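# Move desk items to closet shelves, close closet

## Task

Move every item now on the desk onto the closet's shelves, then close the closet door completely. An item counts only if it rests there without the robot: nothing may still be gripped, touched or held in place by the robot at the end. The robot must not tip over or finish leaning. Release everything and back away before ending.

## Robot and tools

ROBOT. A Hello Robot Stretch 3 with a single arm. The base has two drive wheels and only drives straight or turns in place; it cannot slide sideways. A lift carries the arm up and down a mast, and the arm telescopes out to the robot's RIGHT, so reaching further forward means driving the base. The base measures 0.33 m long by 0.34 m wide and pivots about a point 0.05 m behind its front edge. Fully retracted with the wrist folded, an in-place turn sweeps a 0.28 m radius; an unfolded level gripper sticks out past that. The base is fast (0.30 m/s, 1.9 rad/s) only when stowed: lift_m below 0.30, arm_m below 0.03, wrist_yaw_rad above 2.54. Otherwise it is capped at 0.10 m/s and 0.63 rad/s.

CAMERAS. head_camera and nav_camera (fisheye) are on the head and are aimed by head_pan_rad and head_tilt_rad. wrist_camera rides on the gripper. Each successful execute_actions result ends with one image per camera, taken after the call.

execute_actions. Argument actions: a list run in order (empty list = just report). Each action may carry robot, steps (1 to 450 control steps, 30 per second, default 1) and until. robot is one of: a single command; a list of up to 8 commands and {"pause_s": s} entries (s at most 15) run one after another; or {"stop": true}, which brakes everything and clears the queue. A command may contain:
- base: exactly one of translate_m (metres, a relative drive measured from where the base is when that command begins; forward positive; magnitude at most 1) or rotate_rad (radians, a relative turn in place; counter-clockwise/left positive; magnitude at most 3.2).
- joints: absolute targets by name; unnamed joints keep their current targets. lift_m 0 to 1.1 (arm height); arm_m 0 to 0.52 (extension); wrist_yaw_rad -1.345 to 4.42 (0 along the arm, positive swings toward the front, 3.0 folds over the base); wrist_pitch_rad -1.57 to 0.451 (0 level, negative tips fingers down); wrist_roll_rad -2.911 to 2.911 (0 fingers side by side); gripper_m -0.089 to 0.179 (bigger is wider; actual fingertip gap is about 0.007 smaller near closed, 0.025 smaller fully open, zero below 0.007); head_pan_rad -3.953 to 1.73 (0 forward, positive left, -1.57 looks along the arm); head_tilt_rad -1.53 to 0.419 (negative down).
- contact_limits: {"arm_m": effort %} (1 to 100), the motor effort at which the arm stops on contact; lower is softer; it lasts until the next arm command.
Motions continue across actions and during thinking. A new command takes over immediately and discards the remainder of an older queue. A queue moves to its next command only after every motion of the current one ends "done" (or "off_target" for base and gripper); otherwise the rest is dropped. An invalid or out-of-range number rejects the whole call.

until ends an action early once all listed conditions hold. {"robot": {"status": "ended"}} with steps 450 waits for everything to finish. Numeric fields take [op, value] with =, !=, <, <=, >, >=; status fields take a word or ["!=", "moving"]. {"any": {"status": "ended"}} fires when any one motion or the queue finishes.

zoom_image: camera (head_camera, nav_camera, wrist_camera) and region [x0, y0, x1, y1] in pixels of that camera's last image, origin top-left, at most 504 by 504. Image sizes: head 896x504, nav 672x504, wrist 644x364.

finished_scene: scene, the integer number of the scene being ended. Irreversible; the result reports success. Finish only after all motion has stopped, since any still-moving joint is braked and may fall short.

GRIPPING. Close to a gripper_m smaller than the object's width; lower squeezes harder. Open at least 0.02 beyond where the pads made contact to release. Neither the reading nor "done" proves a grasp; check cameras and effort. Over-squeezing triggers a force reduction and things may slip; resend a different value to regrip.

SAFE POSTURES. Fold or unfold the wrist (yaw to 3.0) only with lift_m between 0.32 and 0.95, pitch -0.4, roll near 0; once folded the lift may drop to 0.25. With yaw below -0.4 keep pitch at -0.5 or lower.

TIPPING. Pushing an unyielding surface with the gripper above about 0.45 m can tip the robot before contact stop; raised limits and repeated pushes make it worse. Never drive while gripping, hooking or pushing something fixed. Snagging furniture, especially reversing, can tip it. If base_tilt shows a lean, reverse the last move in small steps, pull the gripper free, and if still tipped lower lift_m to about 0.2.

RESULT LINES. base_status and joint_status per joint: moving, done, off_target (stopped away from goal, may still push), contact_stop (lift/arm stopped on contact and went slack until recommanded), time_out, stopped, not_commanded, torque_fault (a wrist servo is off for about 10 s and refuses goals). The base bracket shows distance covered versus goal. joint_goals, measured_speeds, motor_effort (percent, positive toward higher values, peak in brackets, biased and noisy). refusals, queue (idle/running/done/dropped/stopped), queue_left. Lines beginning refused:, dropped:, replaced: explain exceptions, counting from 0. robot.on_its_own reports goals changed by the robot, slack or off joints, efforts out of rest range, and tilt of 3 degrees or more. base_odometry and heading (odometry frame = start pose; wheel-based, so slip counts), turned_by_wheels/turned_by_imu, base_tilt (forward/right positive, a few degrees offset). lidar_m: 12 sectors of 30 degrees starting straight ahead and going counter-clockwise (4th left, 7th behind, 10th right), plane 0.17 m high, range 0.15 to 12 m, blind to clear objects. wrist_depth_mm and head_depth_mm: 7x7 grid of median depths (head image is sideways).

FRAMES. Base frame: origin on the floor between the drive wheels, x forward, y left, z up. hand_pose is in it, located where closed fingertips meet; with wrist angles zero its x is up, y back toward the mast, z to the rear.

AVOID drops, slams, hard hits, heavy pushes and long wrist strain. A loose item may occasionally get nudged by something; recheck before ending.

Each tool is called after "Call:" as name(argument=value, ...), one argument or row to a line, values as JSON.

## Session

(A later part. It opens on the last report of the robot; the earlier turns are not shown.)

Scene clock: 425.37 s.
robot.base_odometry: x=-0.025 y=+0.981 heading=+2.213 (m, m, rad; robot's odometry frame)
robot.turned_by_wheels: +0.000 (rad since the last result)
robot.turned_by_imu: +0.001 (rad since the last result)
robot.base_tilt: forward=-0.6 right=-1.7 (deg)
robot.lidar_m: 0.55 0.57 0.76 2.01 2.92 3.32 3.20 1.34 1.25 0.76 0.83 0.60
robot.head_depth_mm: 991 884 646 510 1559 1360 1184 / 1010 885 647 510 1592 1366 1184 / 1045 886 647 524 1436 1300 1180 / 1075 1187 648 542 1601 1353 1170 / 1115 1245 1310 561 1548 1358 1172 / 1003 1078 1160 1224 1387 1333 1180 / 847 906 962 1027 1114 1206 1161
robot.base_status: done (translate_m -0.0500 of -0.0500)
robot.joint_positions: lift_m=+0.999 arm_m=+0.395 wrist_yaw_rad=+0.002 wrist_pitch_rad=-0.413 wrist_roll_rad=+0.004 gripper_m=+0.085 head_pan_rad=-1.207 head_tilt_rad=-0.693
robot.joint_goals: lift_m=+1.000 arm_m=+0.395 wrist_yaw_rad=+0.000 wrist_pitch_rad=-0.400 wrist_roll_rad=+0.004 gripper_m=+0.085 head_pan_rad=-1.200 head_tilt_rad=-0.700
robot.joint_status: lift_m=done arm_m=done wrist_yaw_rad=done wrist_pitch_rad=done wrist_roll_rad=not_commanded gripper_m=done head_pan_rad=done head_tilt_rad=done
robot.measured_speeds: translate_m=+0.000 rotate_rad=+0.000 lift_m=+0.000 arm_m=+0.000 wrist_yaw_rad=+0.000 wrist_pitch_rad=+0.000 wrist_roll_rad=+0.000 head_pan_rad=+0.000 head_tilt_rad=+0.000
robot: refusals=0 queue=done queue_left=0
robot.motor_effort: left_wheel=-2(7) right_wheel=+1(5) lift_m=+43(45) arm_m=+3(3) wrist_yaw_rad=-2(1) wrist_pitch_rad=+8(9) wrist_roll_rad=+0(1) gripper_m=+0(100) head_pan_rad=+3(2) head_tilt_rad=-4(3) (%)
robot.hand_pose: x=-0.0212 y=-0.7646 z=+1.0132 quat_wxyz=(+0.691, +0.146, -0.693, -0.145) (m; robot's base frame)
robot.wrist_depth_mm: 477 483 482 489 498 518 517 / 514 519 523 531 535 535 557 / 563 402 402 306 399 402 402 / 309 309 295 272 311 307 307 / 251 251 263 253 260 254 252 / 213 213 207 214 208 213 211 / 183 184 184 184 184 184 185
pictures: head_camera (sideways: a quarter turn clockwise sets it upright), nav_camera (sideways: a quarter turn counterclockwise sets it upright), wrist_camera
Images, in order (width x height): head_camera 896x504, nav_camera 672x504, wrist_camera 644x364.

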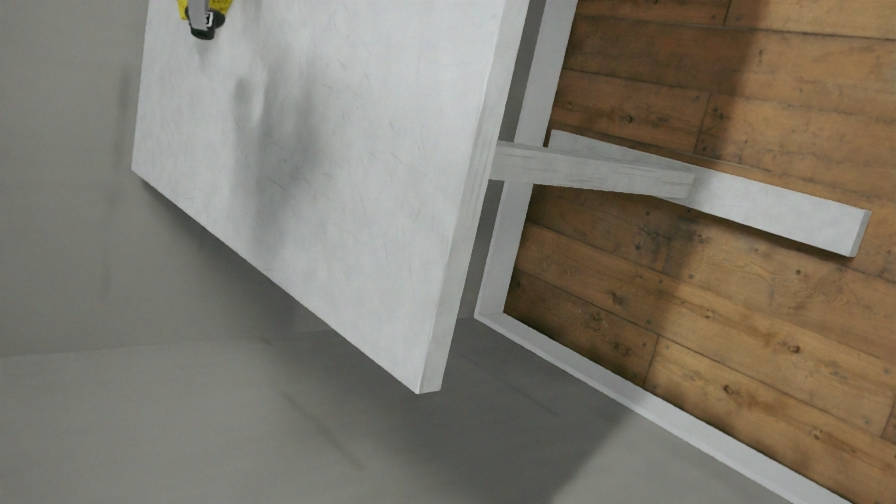

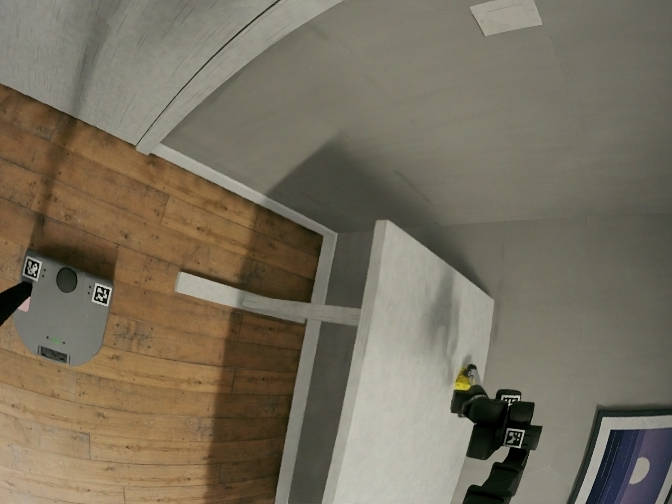

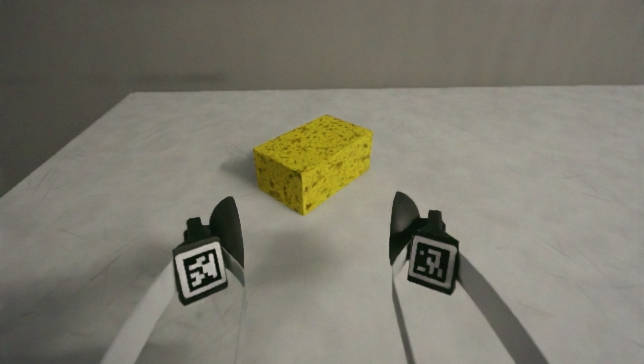

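Call:
execute_actions(
  actions=[
    {"robot":[{"joints":{"gripper_m":0.178}},{"joints":{"lift_m":0.955}},{"joints":{"arm_m":0.45}}],"steps":300,"until":{"robot":{"queue":["!=","running"]}}},
  ],
)

Scene clock: 431.23 s.
robot.base_odometry: x=-0.025 y=+0.981 heading=+2.213 (m, m, rad; robot's odometry frame)
robot.turned_by_wheels: +0.000 (rad since the last result)
robot.turned_by_imu: +0.001 (rad since the last result)
robot.base_tilt: forward=-0.6 right=-1.7 (deg)
robot.lidar_m: 0.55 0.57 0.76 2.00 2.91 3.34 3.19 1.33 1.25 0.75 0.83 0.60
robot.head_depth_mm: 987 885 647 510 1562 1356 1186 / 1012 887 646 510 1591 1353 1185 / 1042 886 648 524 1447 1306 1181 / 1080 1184 645 542 1593 1351 1167 / 1113 1240 1317 559 1567 1362 1184 / 1003 1076 1159 1227 1383 1326 1178 / 848 903 963 1029 1114 1195 1158
robot.base_status: done (translate_m -0.0500 of -0.0500)
robot.joint_positions: lift_m=+0.956 arm_m=+0.450 wrist_yaw_rad=+0.002 wrist_pitch_rad=-0.413 wrist_roll_rad=+0.004 gripper_m=+0.178 head_pan_rad=-1.207 head_tilt_rad=-0.693
robot.joint_goals: lift_m=+0.955 arm_m=+0.450 wrist_yaw_rad=+0.000 wrist_pitch_rad=-0.400 wrist_roll_rad=+0.004 gripper_m=+0.178 head_pan_rad=-1.200 head_tilt_rad=-0.700
robot.joint_status: lift_m=done arm_m=done wrist_yaw_rad=done wrist_pitch_rad=done wrist_roll_rad=not_commanded gripper_m=done head_pan_rad=done head_tilt_rad=done
robot.measured_speeds: translate_m=+0.000 rotate_rad=+0.000 lift_m=+0.000 arm_m=+0.000 wrist_yaw_rad=+0.000 wrist_pitch_rad=+0.000 wrist_roll_rad=+0.000 head_pan_rad=+0.000 head_tilt_rad=+0.000
robot: refusals=0 queue=done queue_left=0
robot.motor_effort: left_wheel=-2(2) right_wheel=+1(1) lift_m=+17(42) arm_m=+3(3) wrist_yaw_rad=-2(2) wrist_pitch_rad=+8(8) wrist_roll_rad=+0(0) gripper_m=+1(100) head_pan_rad=+2(2) head_tilt_rad=-2(3) (%)
robot.hand_pose: x=-0.0212 y=-0.8195 z=+0.9692 quat_wxyz=(+0.691, +0.146, -0.693, -0.145) (m; robot's base frame)
robot.wrist_depth_mm: 425 437 436 439 461 459 461 / 460 436 436 430 435 435 436 / 306 307 288 211 288 306 306 / 237 236 226 202 238 237 239 / 200 199 190 192 192 199 193 / - 161 162 162 162 157 165 / 136 140 140 140 140 141 141
pictures: head_camera (sideways: a quarter turn clockwise sets it upright), nav_camera (sideways: a quarter turn counterclockwise sets it upright), wrist_camera
Images, in order (width x height): head_camera 896x504, nav_camera 672x504, wrist_camera 644x364.

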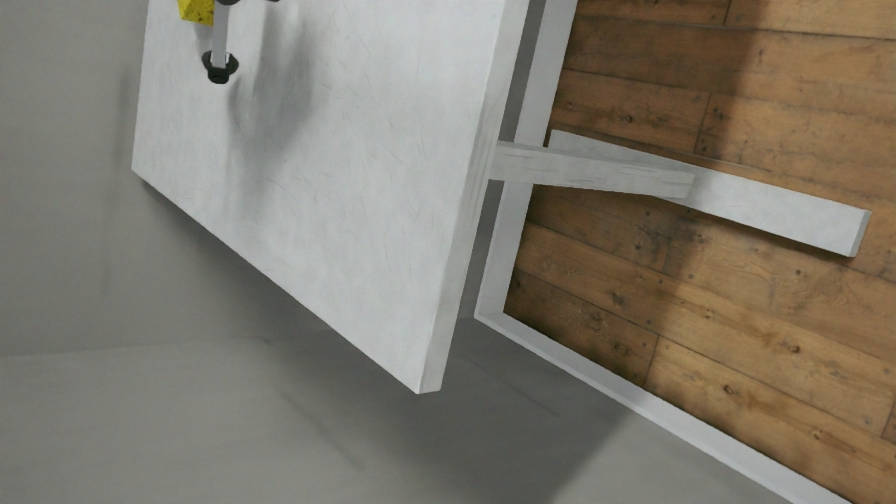

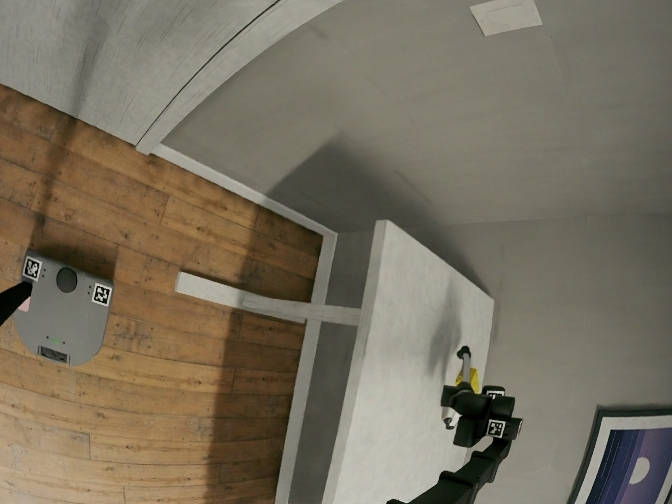

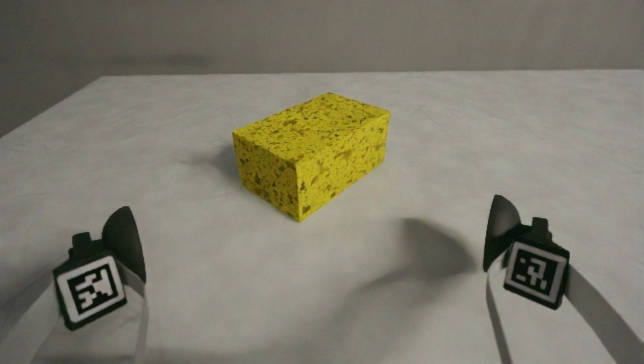

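Call:
execute_actions(
  actions=[
    {"robot":[{"joints":{"arm_m":0.52}},{"joints":{"gripper_m":0.05}},{"pause_s":0.5},{"joints":{"lift_m":1.0}}],"steps":300,"until":{"robot":{"queue":["!=","running"]}}},
  ],
)

Scene clock: 442.17 s.
robot.base_odometry: x=-0.025 y=+0.981 heading=+2.213 (m, m, rad; robot's odometry frame)
robot.turned_by_wheels: +0.000 (rad since the last result)
robot.turned_by_imu: +0.001 (rad since the last result)
robot.base_tilt: forward=-0.6 right=-1.7 (deg)
robot.lidar_m: 0.55 0.57 0.76 2.00 2.91 3.35 3.20 1.33 1.25 0.76 0.83 0.59
robot.head_depth_mm: 986 884 647 510 1561 1359 1179 / 1015 886 646 508 1584 1359 1186 / 1046 883 647 525 1443 1309 1181 / 1076 1191 647 541 1599 1354 1168 / 1110 1238 1314 560 1571 1349 1185 / 1002 1074 1168 1228 1383 1344 1183 / 845 894 961 1030 1106 1204 1156
robot.base_status: done (translate_m -0.0500 of -0.0500)
robot.joint_positions: lift_m=+0.999 arm_m=+0.517 wrist_yaw_rad=+0.002 wrist_pitch_rad=-0.415 wrist_roll_rad=+0.004 gripper_m=+0.050 head_pan_rad=-1.207 head_tilt_rad=-0.693
robot.joint_goals: lift_m=+1.000 arm_m=+0.520 wrist_yaw_rad=+0.000 wrist_pitch_rad=-0.400 wrist_roll_rad=+0.004 gripper_m=+0.050 head_pan_rad=-1.200 head_tilt_rad=-0.700
robot.joint_status: lift_m=done arm_m=done wrist_yaw_rad=done wrist_pitch_rad=done wrist_roll_rad=not_commanded gripper_m=done head_pan_rad=done head_tilt_rad=done
robot.measured_speeds: translate_m=+0.000 rotate_rad=+0.000 lift_m=+0.000 arm_m=+0.000 wrist_yaw_rad=+0.000 wrist_pitch_rad=+0.000 wrist_roll_rad=+0.000 head_pan_rad=+0.000 head_tilt_rad=+0.000
robot: refusals=0 queue=done queue_left=0
robot.motor_effort: left_wheel=-2(2) right_wheel=+1(1) lift_m=+43(46) arm_m=+4(2) wrist_yaw_rad=-2(2) wrist_pitch_rad=+9(8) wrist_roll_rad=+1(1) gripper_m=-8(100) head_pan_rad=+3(2) head_tilt_rad=-3(3) (%)
robot.hand_pose: x=-0.0212 y=-0.8864 z=+1.0129 quat_wxyz=(+0.691, +0.146, -0.693, -0.146) (m; robot's base frame)
robot.wrist_depth_mm: 372 378 383 388 390 400 405 / 406 409 413 422 428 432 441 / 441 401 399 227 398 404 402 / 308 307 306 160 297 309 310 / 250 252 252 153 259 251 249 / 211 212 206 206 207 213 212 / 183 183 182 183 184 183 183
pictures: head_camera (sideways: a quarter turn clockwise sets it upright), nav_camera (sideways: a quarter turn counterclockwise sets it upright), wrist_camera
Images, in order (width x height): head_camera 896x504, nav_camera 672x504, wrist_camera 644x364.

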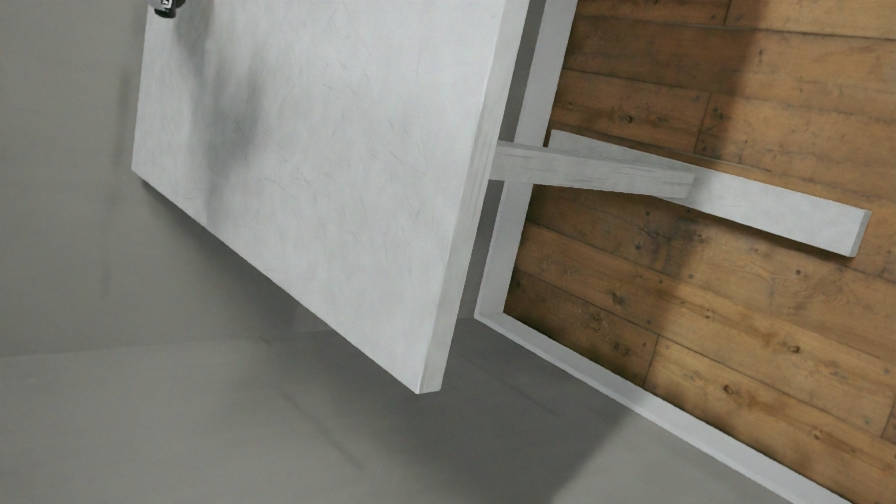

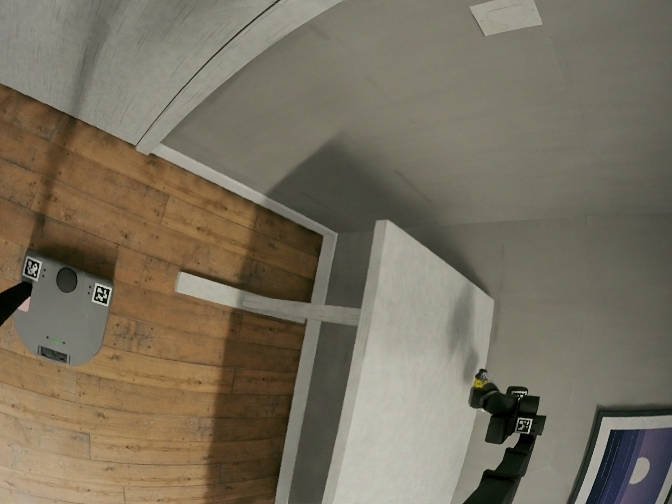

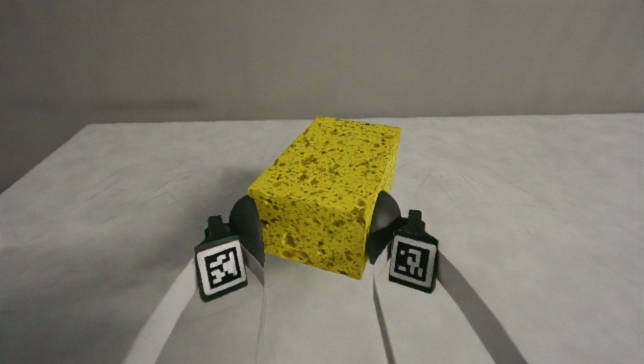

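Call:
execute_actions(
  actions=[
    {"robot":[{"joints":{"arm_m":0,"gripper_m":0.04}},{"base":{"translate_m":-0.45}},{"base":{"rotate_rad":1.81}},{"joints":{"lift_m":0.9}},{"joints":{"wrist_yaw_rad":3.0}},{"joints":{"lift_m":0.26}},{"base":{"translate_m":1.0}},{"base":{"translate_m":1.0}}],"steps":450,"until":{"robot":{"queue":["!=","running"]}}},
    {"steps":450,"until":{"robot":{"queue":["!=","running"]}}},
    {"robot":[{"base":{"translate_m":0.45}},{"base":{"rotate_rad":1.30},"joints":{"head_pan_rad":-1.57,"head_tilt_rad":-0.7}},{"joints":{"lift_m":0.64}},{"joints":{"wrist_yaw_rad":0}},{"joints":{"wrist_pitch_rad":-0.1}}],"steps":450,"until":{"robot":{"queue":["!=","running"]}}},
  ],
)

Scene clock: 490.30 s.
robot.base_odometry: x=-0.686 y=-0.507 heading=-0.961 (m, m, rad; robot's odometry frame)
robot.turned_by_wheels: +3.110 (rad since the last result)
robot.turned_by_imu: +3.128 (rad since the last result)
robot.base_tilt: forward=-0.6 right=-1.7 (deg)
robot.lidar_m: 2.44 2.50 2.78 2.22 1.97 1.40 1.33 1.36 1.79 1.37 1.51 1.90
robot.head_depth_mm: 1879 2102 2320 1924 1586 1351 1186 / 1860 2109 2299 1934 1595 1365 1192 / 1854 2110 2252 1927 1551 1326 1189 / 1191 1339 1535 1791 1560 1328 1184 / 1225 1875 2192 1865 1587 1356 1188 / 1726 1970 2251 1927 1595 1369 1192 / 1733 1966 2262 1932 1594 1355 1182
robot.base_status: done (rotate_rad +1.2999 of +1.3000)
robot.joint_positions: lift_m=+0.639 arm_m=+0.000 wrist_yaw_rad=+0.003 wrist_pitch_rad=-0.123 wrist_roll_rad=+0.004 gripper_m=+0.041 head_pan_rad=-1.563 head_tilt_rad=-0.693
robot.joint_goals: lift_m=+0.640 arm_m=+0.000 wrist_yaw_rad=+0.000 wrist_pitch_rad=-0.100 wrist_roll_rad=+0.004 gripper_m=+0.040 head_pan_rad=-1.570 head_tilt_rad=-0.700
robot.joint_status: lift_m=done arm_m=done wrist_yaw_rad=done wrist_pitch_rad=done wrist_roll_rad=not_commanded gripper_m=done head_pan_rad=done head_tilt_rad=done
robot.measured_speeds: translate_m=+0.000 rotate_rad=+0.000 lift_m=+0.000 arm_m=+0.000 wrist_yaw_rad=+0.000 wrist_pitch_rad=+0.000 wrist_roll_rad=+0.000 head_pan_rad=+0.000 head_tilt_rad=+0.000
robot: refusals=0 queue=done queue_left=0
robot.motor_effort: left_wheel=-3(9) right_wheel=+2(8) lift_m=+43(41) arm_m=-2(10) wrist_yaw_rad=-3(3) wrist_pitch_rad=+14(14) wrist_roll_rad=+0(0) gripper_m=-13(63) head_pan_rad=-2(18) head_tilt_rad=-2(2) (%)
robot.hand_pose: x=-0.0208 y=-0.3967 z=+0.7227 quat_wxyz=(+0.705, +0.045, -0.707, -0.043) (m; robot's base frame)
robot.wrist_depth_mm: 958 - - - - - - / - - - - - - - / - - - 226 - - - / - - - 160 - - - / - - - 155 - - - / - - - - - - - / - - - - - 958 936
pictures: head_camera (sideways: a quarter turn clockwise sets it upright), nav_camera (sideways: a quarter turn counterclockwise sets it upright), wrist_camera
Images, in order (width x height): head_camera 896x504, nav_camera 672x504, wrist_camera 644x364.

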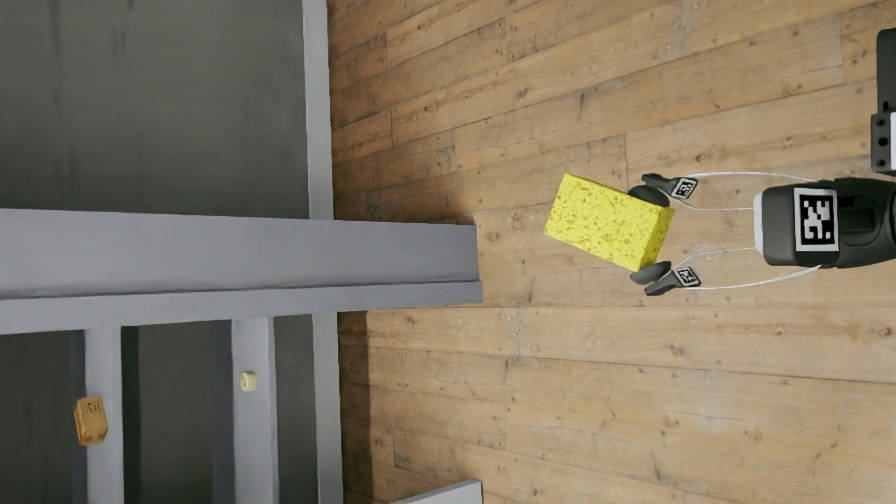

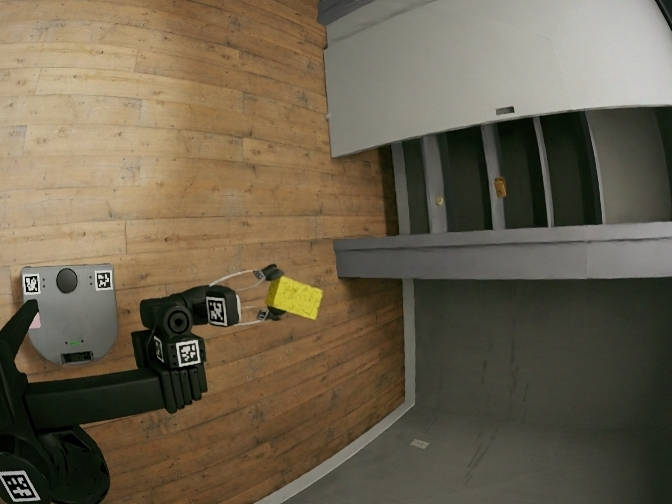

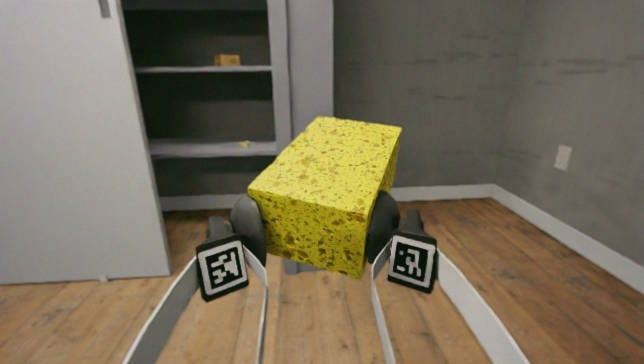

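Call:
execute_actions(
  actions=[
    {"robot":[{"base":{"rotate_rad":-1.17}},{"base":{"translate_m":0.92}},{"base":{"rotate_rad":1.17}}],"steps":450,"until":{"robot":{"queue":["!=","running"]}}},
    {"steps":200,"until":{"robot":{"queue":["!=","running"]}}},
  ],
)

Scene clock: 512.67 s.
robot.base_odometry: x=-1.174 y=-1.287 heading=-0.961 (m, m, rad; robot's odometry frame)
robot.turned_by_wheels: +0.000 (rad since the last result)
robot.turned_by_imu: +0.010 (rad since the last result)
robot.base_tilt: forward=-0.5 right=-1.7 (deg)
robot.lidar_m: 2.12 2.18 2.89 3.51 2.42 1.73 1.65 1.69 0.58 1.20 0.58 0.74
robot.head_depth_mm: 858 967 931 741 800 982 1166 / 1093 1166 1197 1237 1465 1116 1162 / 1085 1159 1400 1252 1560 1324 1191 / 1080 1151 1393 1256 1546 1327 1187 / 1073 1149 1370 1254 1595 1363 1186 / 1068 1139 1371 1257 1598 1368 1159 / 1065 1133 1359 1248 813 943 1138
robot.base_status: done (rotate_rad +1.1699 of +1.1700)
robot.joint_positions: lift_m=+0.639 arm_m=+0.000 wrist_yaw_rad=+0.001 wrist_pitch_rad=-0.123 wrist_roll_rad=+0.004 gripper_m=+0.041 head_pan_rad=-1.563 head_tilt_rad=-0.693
robot.joint_goals: lift_m=+0.640 arm_m=+0.000 wrist_yaw_rad=+0.000 wrist_pitch_rad=-0.100 wrist_roll_rad=+0.004 gripper_m=+0.040 head_pan_rad=-1.570 head_tilt_rad=-0.700
robot.joint_status: lift_m=done arm_m=done wrist_yaw_rad=done wrist_pitch_rad=done wrist_roll_rad=not_commanded gripper_m=done head_pan_rad=done head_tilt_rad=done
robot.measured_speeds: translate_m=+0.000 rotate_rad=+0.000 lift_m=+0.000 arm_m=+0.000 wrist_yaw_rad=+0.000 wrist_pitch_rad=+0.000 wrist_roll_rad=+0.000 head_pan_rad=+0.000 head_tilt_rad=+0.000
robot: refusals=0 queue=done queue_left=0
robot.motor_effort: left_wheel=-3(8) right_wheel=+2(6) lift_m=+43(43) arm_m=-2(3) wrist_yaw_rad=-2(2) wrist_pitch_rad=+13(14) wrist_roll_rad=+0(0) gripper_m=-12(12) head_pan_rad=-1(1) head_tilt_rad=-4(3) (%)
robot.hand_pose: x=-0.0211 y=-0.3967 z=+0.7229 quat_wxyz=(+0.705, +0.044, -0.707, -0.043) (m; robot's base frame)
robot.wrist_depth_mm: 828 866 869 887 851 346 254 / 534 885 924 929 800 351 263 / 944 930 975 226 801 357 285 / 309 - - 159 723 356 298 / 309 714 754 154 722 358 326 / 327 - - - 943 355 353 / 344 906 - - 907 359 385
pictures: head_camera (sideways: a quarter turn clockwise sets it upright), nav_camera (sideways: a quarter turn counterclockwise sets it upright), wrist_camera
Images, in order (width x height): head_camera 896x504, nav_camera 672x504, wrist_camera 644x364.

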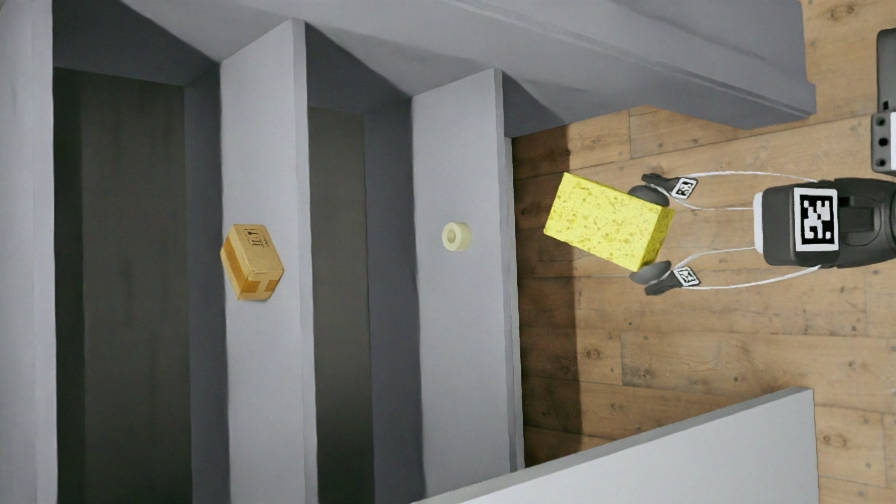

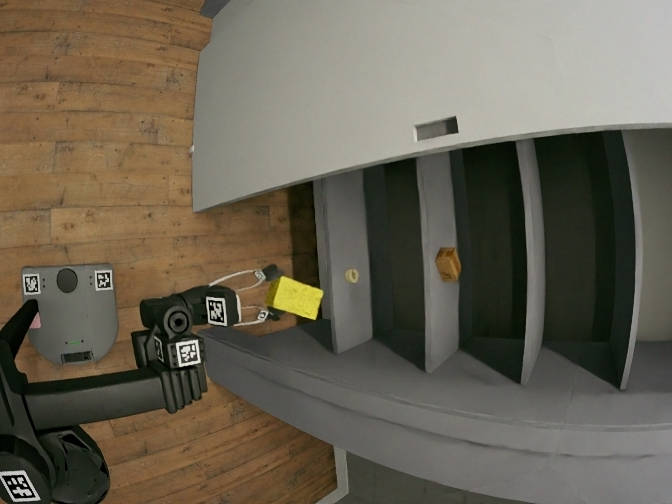

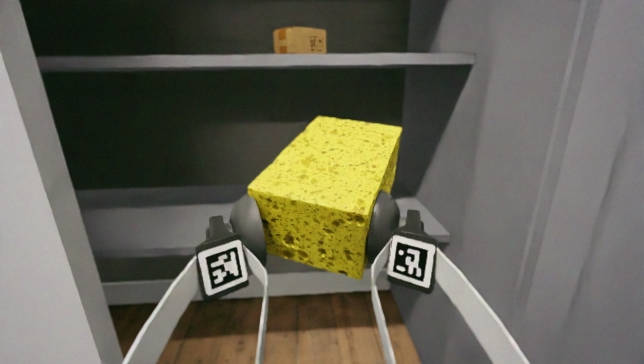

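Call:
execute_actions(
  actions=[
    {"robot":[{"base":{"translate_m":0.11},"joints":{"lift_m":0.5}},{"joints":{"arm_m":0.52}},{"joints":{"lift_m":0.43}}],"steps":400,"until":{"robot":{"queue":["!=","running"]}}},
  ],
)

Scene clock: 525.73 s.
robot.base_odometry: x=-1.111 y=-1.377 heading=-0.961 (m, m, rad; robot's odometry frame)
robot.turned_by_wheels: +0.000 (rad since the last result)
robot.turned_by_imu: +0.002 (rad since the last result)
robot.base_tilt: forward=-0.5 right=-1.7 (deg)
robot.lidar_m: 2.01 2.06 2.74 3.51 2.58 1.84 1.75 0.77 0.64 0.55 0.55 0.73
robot.head_depth_mm: 1089 1133 1165 1227 1339 1090 1157 / 1082 1157 1386 1246 1582 1366 1188 / 1080 1158 1388 1250 1531 1350 1186 / 1078 1149 1372 1216 1569 1355 1180 / 1076 1147 1365 1248 1586 1324 1157 / 1071 1136 930 674 772 940 1137 / 441 484 561 637 757 939 1137
robot.base_status: done (translate_m +0.1100 of +0.1100)
robot.joint_positions: lift_m=+0.431 arm_m=+0.517 wrist_yaw_rad=+0.001 wrist_pitch_rad=-0.122 wrist_roll_rad=+0.004 gripper_m=+0.041 head_pan_rad=-1.563 head_tilt_rad=-0.693
robot.joint_goals: lift_m=+0.430 arm_m=+0.520 wrist_yaw_rad=+0.000 wrist_pitch_rad=-0.100 wrist_roll_rad=+0.004 gripper_m=+0.040 head_pan_rad=-1.570 head_tilt_rad=-0.700
robot.joint_status: lift_m=done arm_m=done wrist_yaw_rad=done wrist_pitch_rad=done wrist_roll_rad=not_commanded gripper_m=done head_pan_rad=done head_tilt_rad=done
robot.measured_speeds: translate_m=+0.000 rotate_rad=+0.000 lift_m=+0.000 arm_m=+0.000 wrist_yaw_rad=+0.000 wrist_pitch_rad=+0.000 wrist_roll_rad=+0.000 head_pan_rad=+0.000 head_tilt_rad=+0.000
robot: refusals=0 queue=done queue_left=0
robot.motor_effort: left_wheel=-3(5) right_wheel=+2(7) lift_m=+17(45) arm_m=+4(2) wrist_yaw_rad=-2(2) wrist_pitch_rad=+13(14) wrist_roll_rad=+0(0) gripper_m=-13(12) head_pan_rad=+0(1) head_tilt_rad=-3(4) (%)
robot.hand_pose: x=-0.0211 y=-0.9130 z=+0.5141 quat_wxyz=(+0.705, +0.044, -0.707, -0.043) (m; robot's base frame)
robot.wrist_depth_mm: 414 426 426 444 446 457 428 / 438 447 453 463 466 486 429 / 459 474 485 227 497 509 440 / 428 419 416 160 374 408 402 / 288 283 281 154 297 244 274 / 215 214 204 203 201 199 208 / 173 173 171 170 171 168 168
pictures: head_camera (sideways: a quarter turn clockwise sets it upright), nav_camera (sideways: a quarter turn counterclockwise sets it upright), wrist_camera
Images, in order (width x height): head_camera 896x504, nav_camera 672x504, wrist_camera 644x364.

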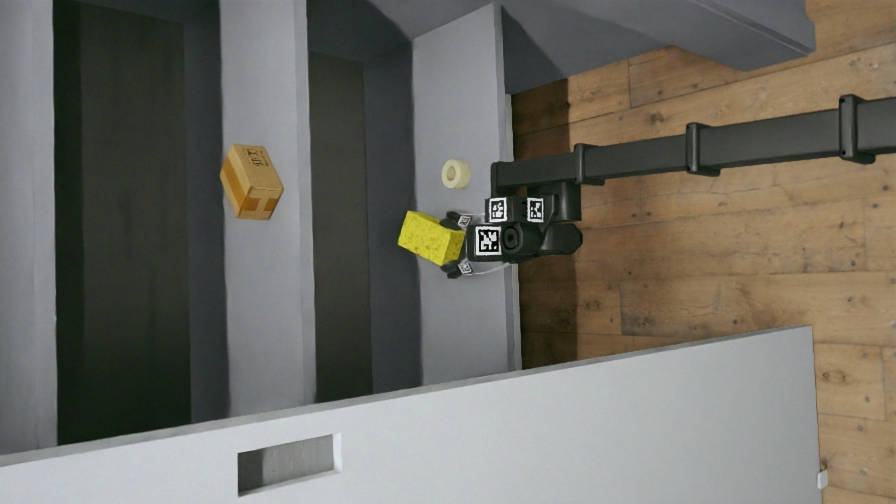

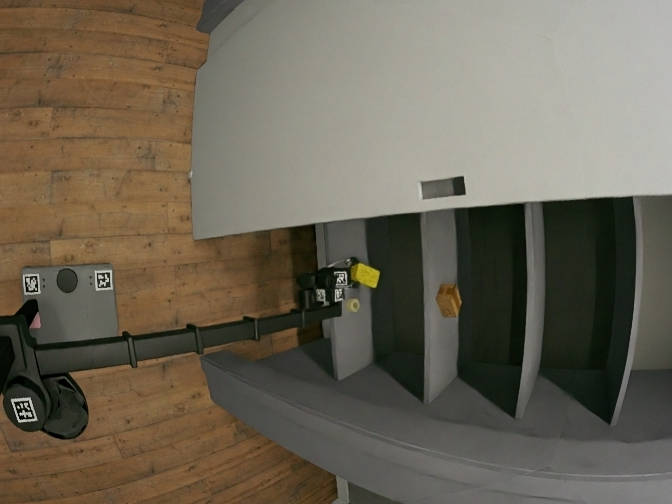

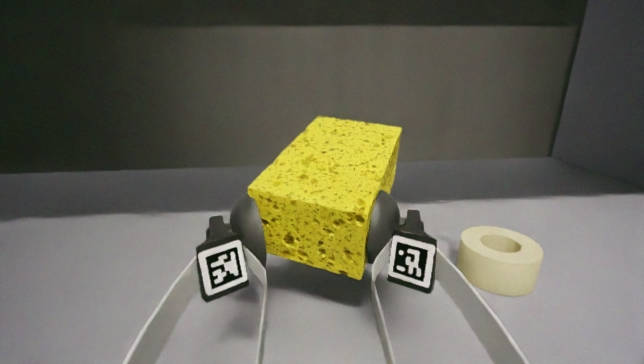

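Call:
execute_actions(
  actions=[
    {"robot":[{"joints":{"lift_m":0.405}},{"joints":{"gripper_m":0.095}},{"joints":{"lift_m":0.415}},{"joints":{"arm_m":0}},{"base":{"translate_m":0.35},"joints":{"wrist_pitch_rad":-0.4,"gripper_m":0.0}},{"joints":{"wrist_yaw_rad":1.57,"lift_m":0.9}},{"base":{"rotate_rad":-1.55},"joints":{"wrist_pitch_rad":0}}],"steps":450,"until":{"robot":{"queue":["!=","running"]}}},
    {"steps":450,"until":{"robot":{"queue":["!=","running"]}}},
  ],
)

Scene clock: 553.67 s.
robot.base_odometry: x=-0.910 y=-1.664 heading=-2.511 (m, m, rad; robot's odometry frame)
robot.turned_by_wheels: -1.550 (rad since the last result)
robot.turned_by_imu: -1.547 (rad since the last result)
robot.base_tilt: forward=-0.5 right=-1.7 (deg)
robot.lidar_m: 0.52 0.54 0.73 1.66 1.71 2.32 3.10 3.04 2.19 2.10 0.88 0.55
robot.head_depth_mm: 1817 2063 2279 1936 1679 - 1134 / 1813 2060 2261 1927 1670 - 1140 / 1826 2060 2274 1951 1650 - - / 1809 2034 2275 1923 1625 1375 - / 1808 2046 2288 1930 1590 1393 - / 1805 2035 2253 1932 1603 1421 - / 1804 2009 2240 1931 1592 - -
robot.base_status: done (rotate_rad -1.5499 of -1.5500)
robot.joint_positions: lift_m=+0.899 arm_m=+0.000 wrist_yaw_rad=+1.568 wrist_pitch_rad=-0.022 wrist_roll_rad=+0.004 gripper_m=+0.000 head_pan_rad=-1.563 head_tilt_rad=-0.693
robot.joint_goals: lift_m=+0.900 arm_m=+0.000 wrist_yaw_rad=+1.570 wrist_pitch_rad=+0.000 wrist_roll_rad=+0.004 gripper_m=+0.000 head_pan_rad=-1.570 head_tilt_rad=-0.700
robot.joint_status: lift_m=done arm_m=done wrist_yaw_rad=done wrist_pitch_rad=done wrist_roll_rad=not_commanded gripper_m=done head_pan_rad=done head_tilt_rad=done
robot.measured_speeds: translate_m=+0.000 rotate_rad=+0.000 lift_m=+0.000 arm_m=+0.000 wrist_yaw_rad=+0.000 wrist_pitch_rad=+0.000 wrist_roll_rad=+0.000 head_pan_rad=+0.000 head_tilt_rad=+0.000
robot: refusals=0 queue=done queue_left=0
robot.motor_effort: left_wheel=+2(7) right_wheel=-4(8) lift_m=+43(44) arm_m=-2(3) wrist_yaw_rad=+1(2) wrist_pitch_rad=+12(12) wrist_roll_rad=+0(0) gripper_m=-3(99) head_pan_rad=-2(3) head_tilt_rad=-2(2) (%)
robot.hand_pose: x=+0.2343 y=-0.1461 z=+1.0085 quat_wxyz=(+0.506, +0.506, -0.496, +0.493) (m; robot's base frame)
robot.wrist_depth_mm: 391 398 396 407 - - 685 / 408 413 415 420 - 962 710 / 419 422 424 437 - - 702 / 430 443 438 452 851 880 719 / 453 456 466 - - - 709 / 463 476 484 494 - - 627 / 493 491 507 522 - 934 613
pictures: head_camera (sideways: a quarter turn clockwise sets it upright), nav_camera (sideways: a quarter turn counterclockwise sets it upright), wrist_camera
Images, in order (width x height): head_camera 896x504, nav_camera 672x504, wrist_camera 644x364.

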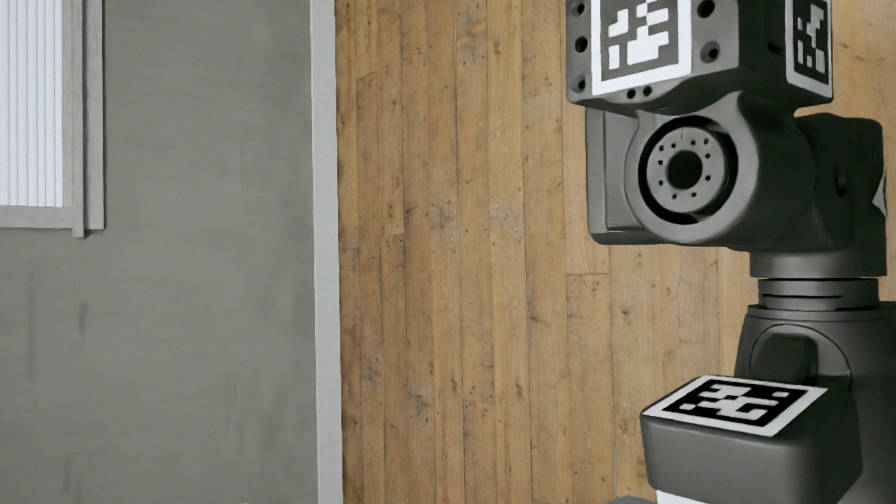

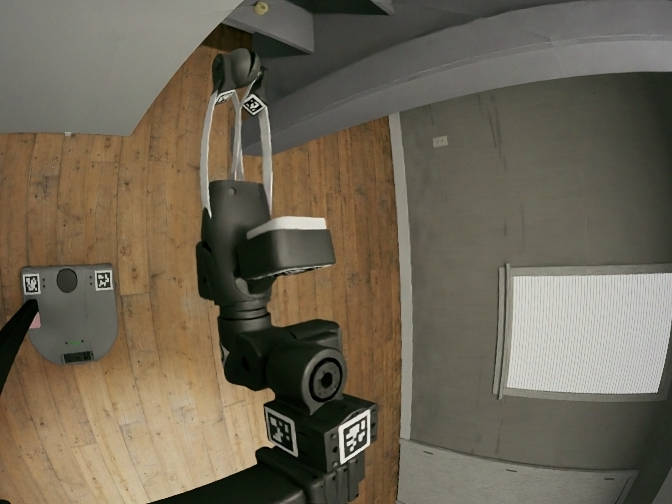

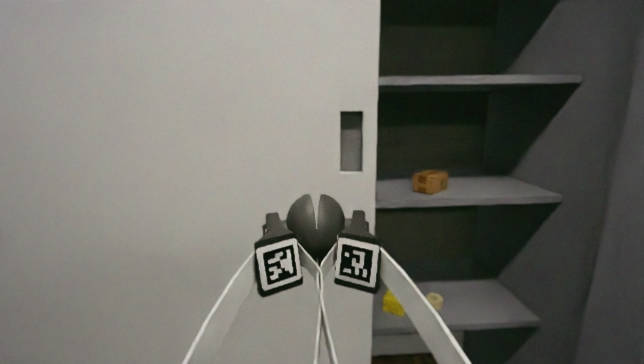

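Call:
execute_actions(
  actions=[
    {"robot":[{"base":{"rotate_rad":0.05},"joints":{"arm_m":0.07}},{"base":{"translate_m":0.2}}],"steps":300,"until":{"robot":{"queue":["!=","running"]}}},
  ],
)

Scene clock: 562.07 s.
robot.base_odometry: x=-1.066 y=-1.789 heading=-2.461 (m, m, rad; robot's odometry frame)
robot.turned_by_wheels: +0.050 (rad since the last result)
robot.turned_by_imu: +0.053 (rad since the last result)
robot.base_tilt: forward=-0.6 right=-1.7 (deg)
robot.lidar_m: 0.32 0.34 0.47 1.65 1.74 2.43 3.71 2.89 2.17 2.11 0.79 0.33
robot.head_depth_mm: 1799 2029 2276 2053 1529 1362 1188 / 1802 2029 2274 2095 - 1359 1184 / 1839 2021 2272 1991 - 1296 1180 / 1811 2058 2287 1925 1635 1292 1180 / 1812 2056 2270 1942 1637 - 1178 / 1833 2068 2260 1940 - - 1180 / 1815 896 902 933 1030 1294 1179
robot.base_status: done (translate_m +0.2000 of +0.2000)
robot.joint_positions: lift_m=+0.899 arm_m=+0.070 wrist_yaw_rad=+1.568 wrist_pitch_rad=-0.022 wrist_roll_rad=+0.004 gripper_m=+0.000 head_pan_rad=-1.563 head_tilt_rad=-0.693
robot.joint_goals: lift_m=+0.900 arm_m=+0.070 wrist_yaw_rad=+1.570 wrist_pitch_rad=+0.000 wrist_roll_rad=+0.004 gripper_m=+0.000 head_pan_rad=-1.570 head_tilt_rad=-0.700
robot.joint_status: lift_m=done arm_m=done wrist_yaw_rad=done wrist_pitch_rad=done wrist_roll_rad=not_commanded gripper_m=done head_pan_rad=done head_tilt_rad=done
robot.measured_speeds: translate_m=+0.000 rotate_rad=+0.000 lift_m=+0.000 arm_m=+0.000 wrist_yaw_rad=+0.000 wrist_pitch_rad=+0.000 wrist_roll_rad=+0.000 head_pan_rad=+0.000 head_tilt_rad=+0.000
robot: refusals=0 queue=done queue_left=0
robot.motor_effort: left_wheel=-2(4) right_wheel=+2(4) lift_m=+43(43) arm_m=+3(6) wrist_yaw_rad=+0(0) wrist_pitch_rad=+13(13) wrist_roll_rad=+0(0) gripper_m=-3(3) head_pan_rad=-1(2) head_tilt_rad=-3(4) (%)
robot.hand_pose: x=+0.2343 y=-0.2152 z=+1.0085 quat_wxyz=(+0.506, +0.506, -0.496, +0.493) (m; robot's base frame)
robot.wrist_depth_mm: 217 217 217 217 862 853 672 / 225 224 225 226 882 876 621 / 233 235 234 236 919 919 685 / 242 245 242 244 948 908 688 / 255 254 253 - 631 677 631 / 263 264 262 268 - 967 690 / 276 277 277 276 827 830 694
pictures: head_camera (sideways: a quarter turn clockwise sets it upright), nav_camera (sideways: a quarter turn counterclockwise sets it upright), wrist_camera
Images, in order (width x height): head_camera 896x504, nav_camera 672x504, wrist_camera 644x364.

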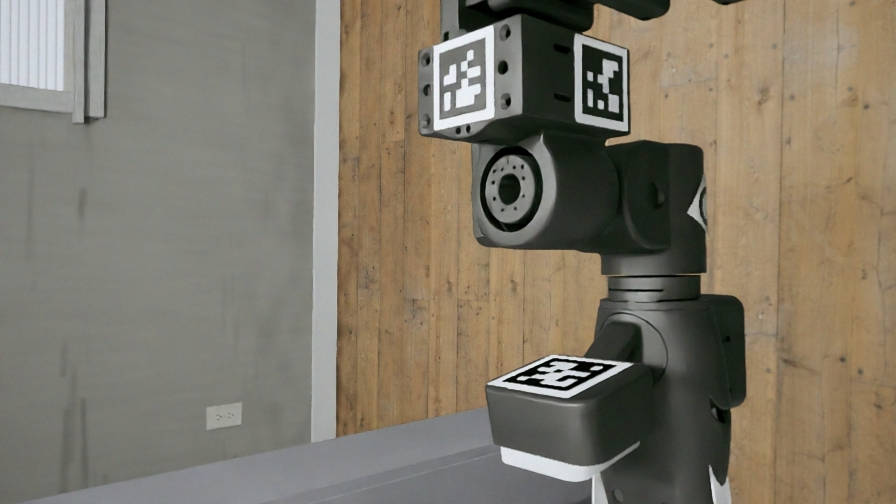

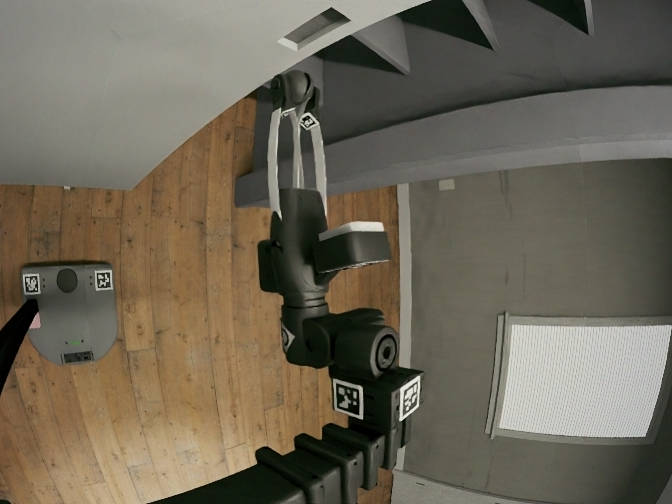

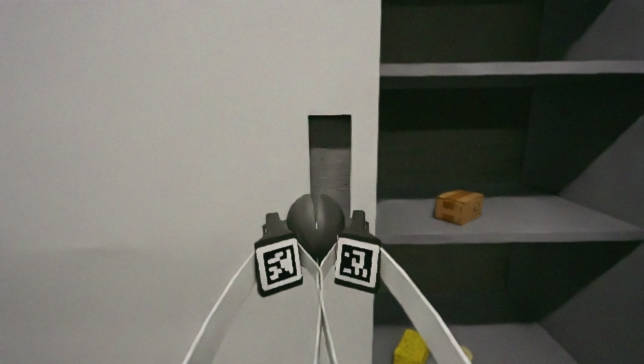

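Call:
execute_actions(
  actions=[
    {"robot":[{"joints":{"arm_m":0.08}},{"base":{"translate_m":0.075}}],"steps":300,"until":{"robot":{"queue":["!=","running"]}}},
    {"robot":{"joints":{"arm_m":0.52},"contact_limits":{"arm_m":25}},"steps":300,"until":{"robot":{"status":"ended"}}},
  ],
)

Scene clock: 571.30 s.
robot.base_odometry: x=-1.124 y=-1.837 heading=-2.462 (m, m, rad; robot's odometry frame)
robot.turned_by_wheels: -0.001 (rad since the last result)
robot.turned_by_imu: -0.014 (rad since the last result)
robot.base_tilt: forward=-0.6 right=-1.7 (deg)
robot.lidar_m: 0.25 0.26 0.43 0.95 1.73 2.39 3.37 2.94 2.19 0.81 0.35 0.26
robot.head_depth_mm: 1818 1995 - - 1568 1351 1185 / 1811 - 2264 1934 1590 1360 1180 / 1785 2133 2252 1928 1589 1351 1184 / 1813 - 2256 1925 1596 1358 1176 / 1825 2047 2289 1919 1594 1362 1181 / 1826 2032 2199 1072 1114 1162 1138 / 714 698 773 777 779 781 781
robot.base_status: done (translate_m +0.0749 of +0.0750)
robot.joint_positions: lift_m=+0.900 arm_m=+0.516 wrist_yaw_rad=+1.630 wrist_pitch_rad=-0.024 wrist_roll_rad=+0.004 gripper_m=+0.000 head_pan_rad=-1.563 head_tilt_rad=-0.693
robot.joint_goals: lift_m=+0.900 arm_m=+0.520 wrist_yaw_rad=+1.616 wrist_pitch_rad=+0.000 wrist_roll_rad=+0.004 gripper_m=+0.000 head_pan_rad=-1.570 head_tilt_rad=-0.700
robot.joint_status: lift_m=done arm_m=done wrist_yaw_rad=done wrist_pitch_rad=done wrist_roll_rad=not_commanded gripper_m=done head_pan_rad=done head_tilt_rad=done
robot.measured_speeds: translate_m=+0.000 rotate_rad=+0.000 lift_m=+0.000 arm_m=+0.000 wrist_yaw_rad=+0.000 wrist_pitch_rad=+0.000 wrist_roll_rad=+0.000 head_pan_rad=+0.000 head_tilt_rad=+0.000
robot: refusals=0 queue=done queue_left=0
robot.on_its_own: wrist_yaw_rad is held at +1.616, not at your +1.570, by its stall guard, which is not easing now; left_wheel is at rest, and its effort (-22) is outside its rest range (-18 to +18); right_wheel is at rest, and its effort (+41) is outside its rest range (-18 to +18)
robot.motor_effort: left_wheel=-22(22) right_wheel=+41(42) lift_m=+42(43) arm_m=+5(9) wrist_yaw_rad=-9(47) wrist_pitch_rad=+14(15) wrist_roll_rad=+1(1) gripper_m=-4(10) head_pan_rad=-2(3) head_tilt_rad=-3(2) (%)
robot.contact_limits: arm_m 25 (drawing in: default 15, maximum 25; extending or still: default 22, maximum 35)
robot.hand_pose: x=+0.2338 y=-0.6464 z=+1.0081 quat_wxyz=(+0.491, +0.521, -0.479, +0.508) (m; robot's base frame)
robot.wrist_depth_mm: 156 155 153 151 699 145 117 / 163 161 159 157 443 145 122 / 169 168 165 166 690 145 126 / 176 175 172 179 696 147 131 / 185 182 180 - 534 153 136 / 193 191 188 186 276 155 143 / 203 199 197 193 779 155 150
pictures: head_camera (sideways: a quarter turn clockwise sets it upright), nav_camera (sideways: a quarter turn counterclockwise sets it upright), wrist_camera
Images, in order (width x height): head_camera 896x504, nav_camera 672x504, wrist_camera 644x364.

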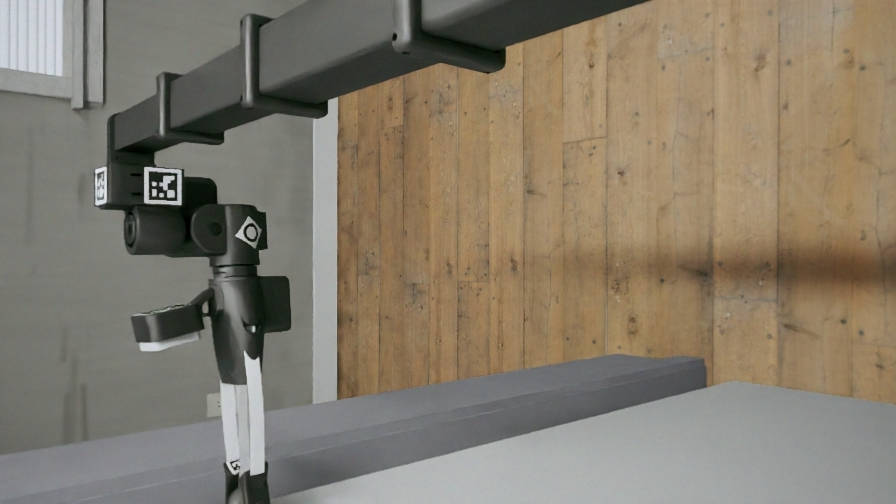

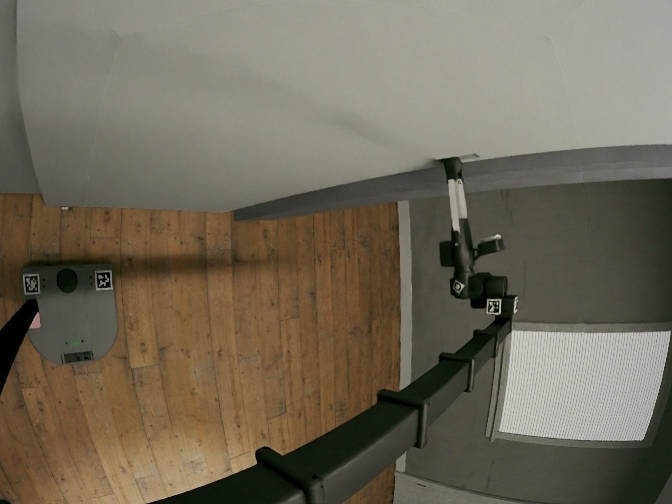

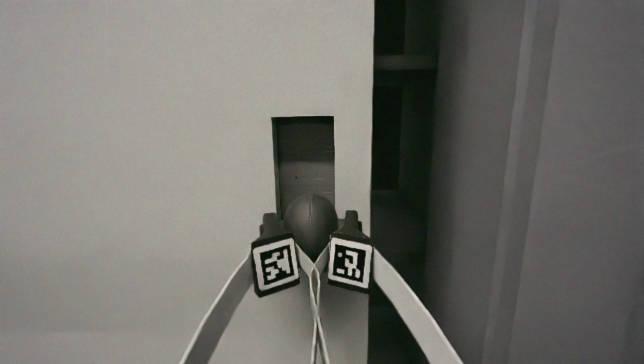

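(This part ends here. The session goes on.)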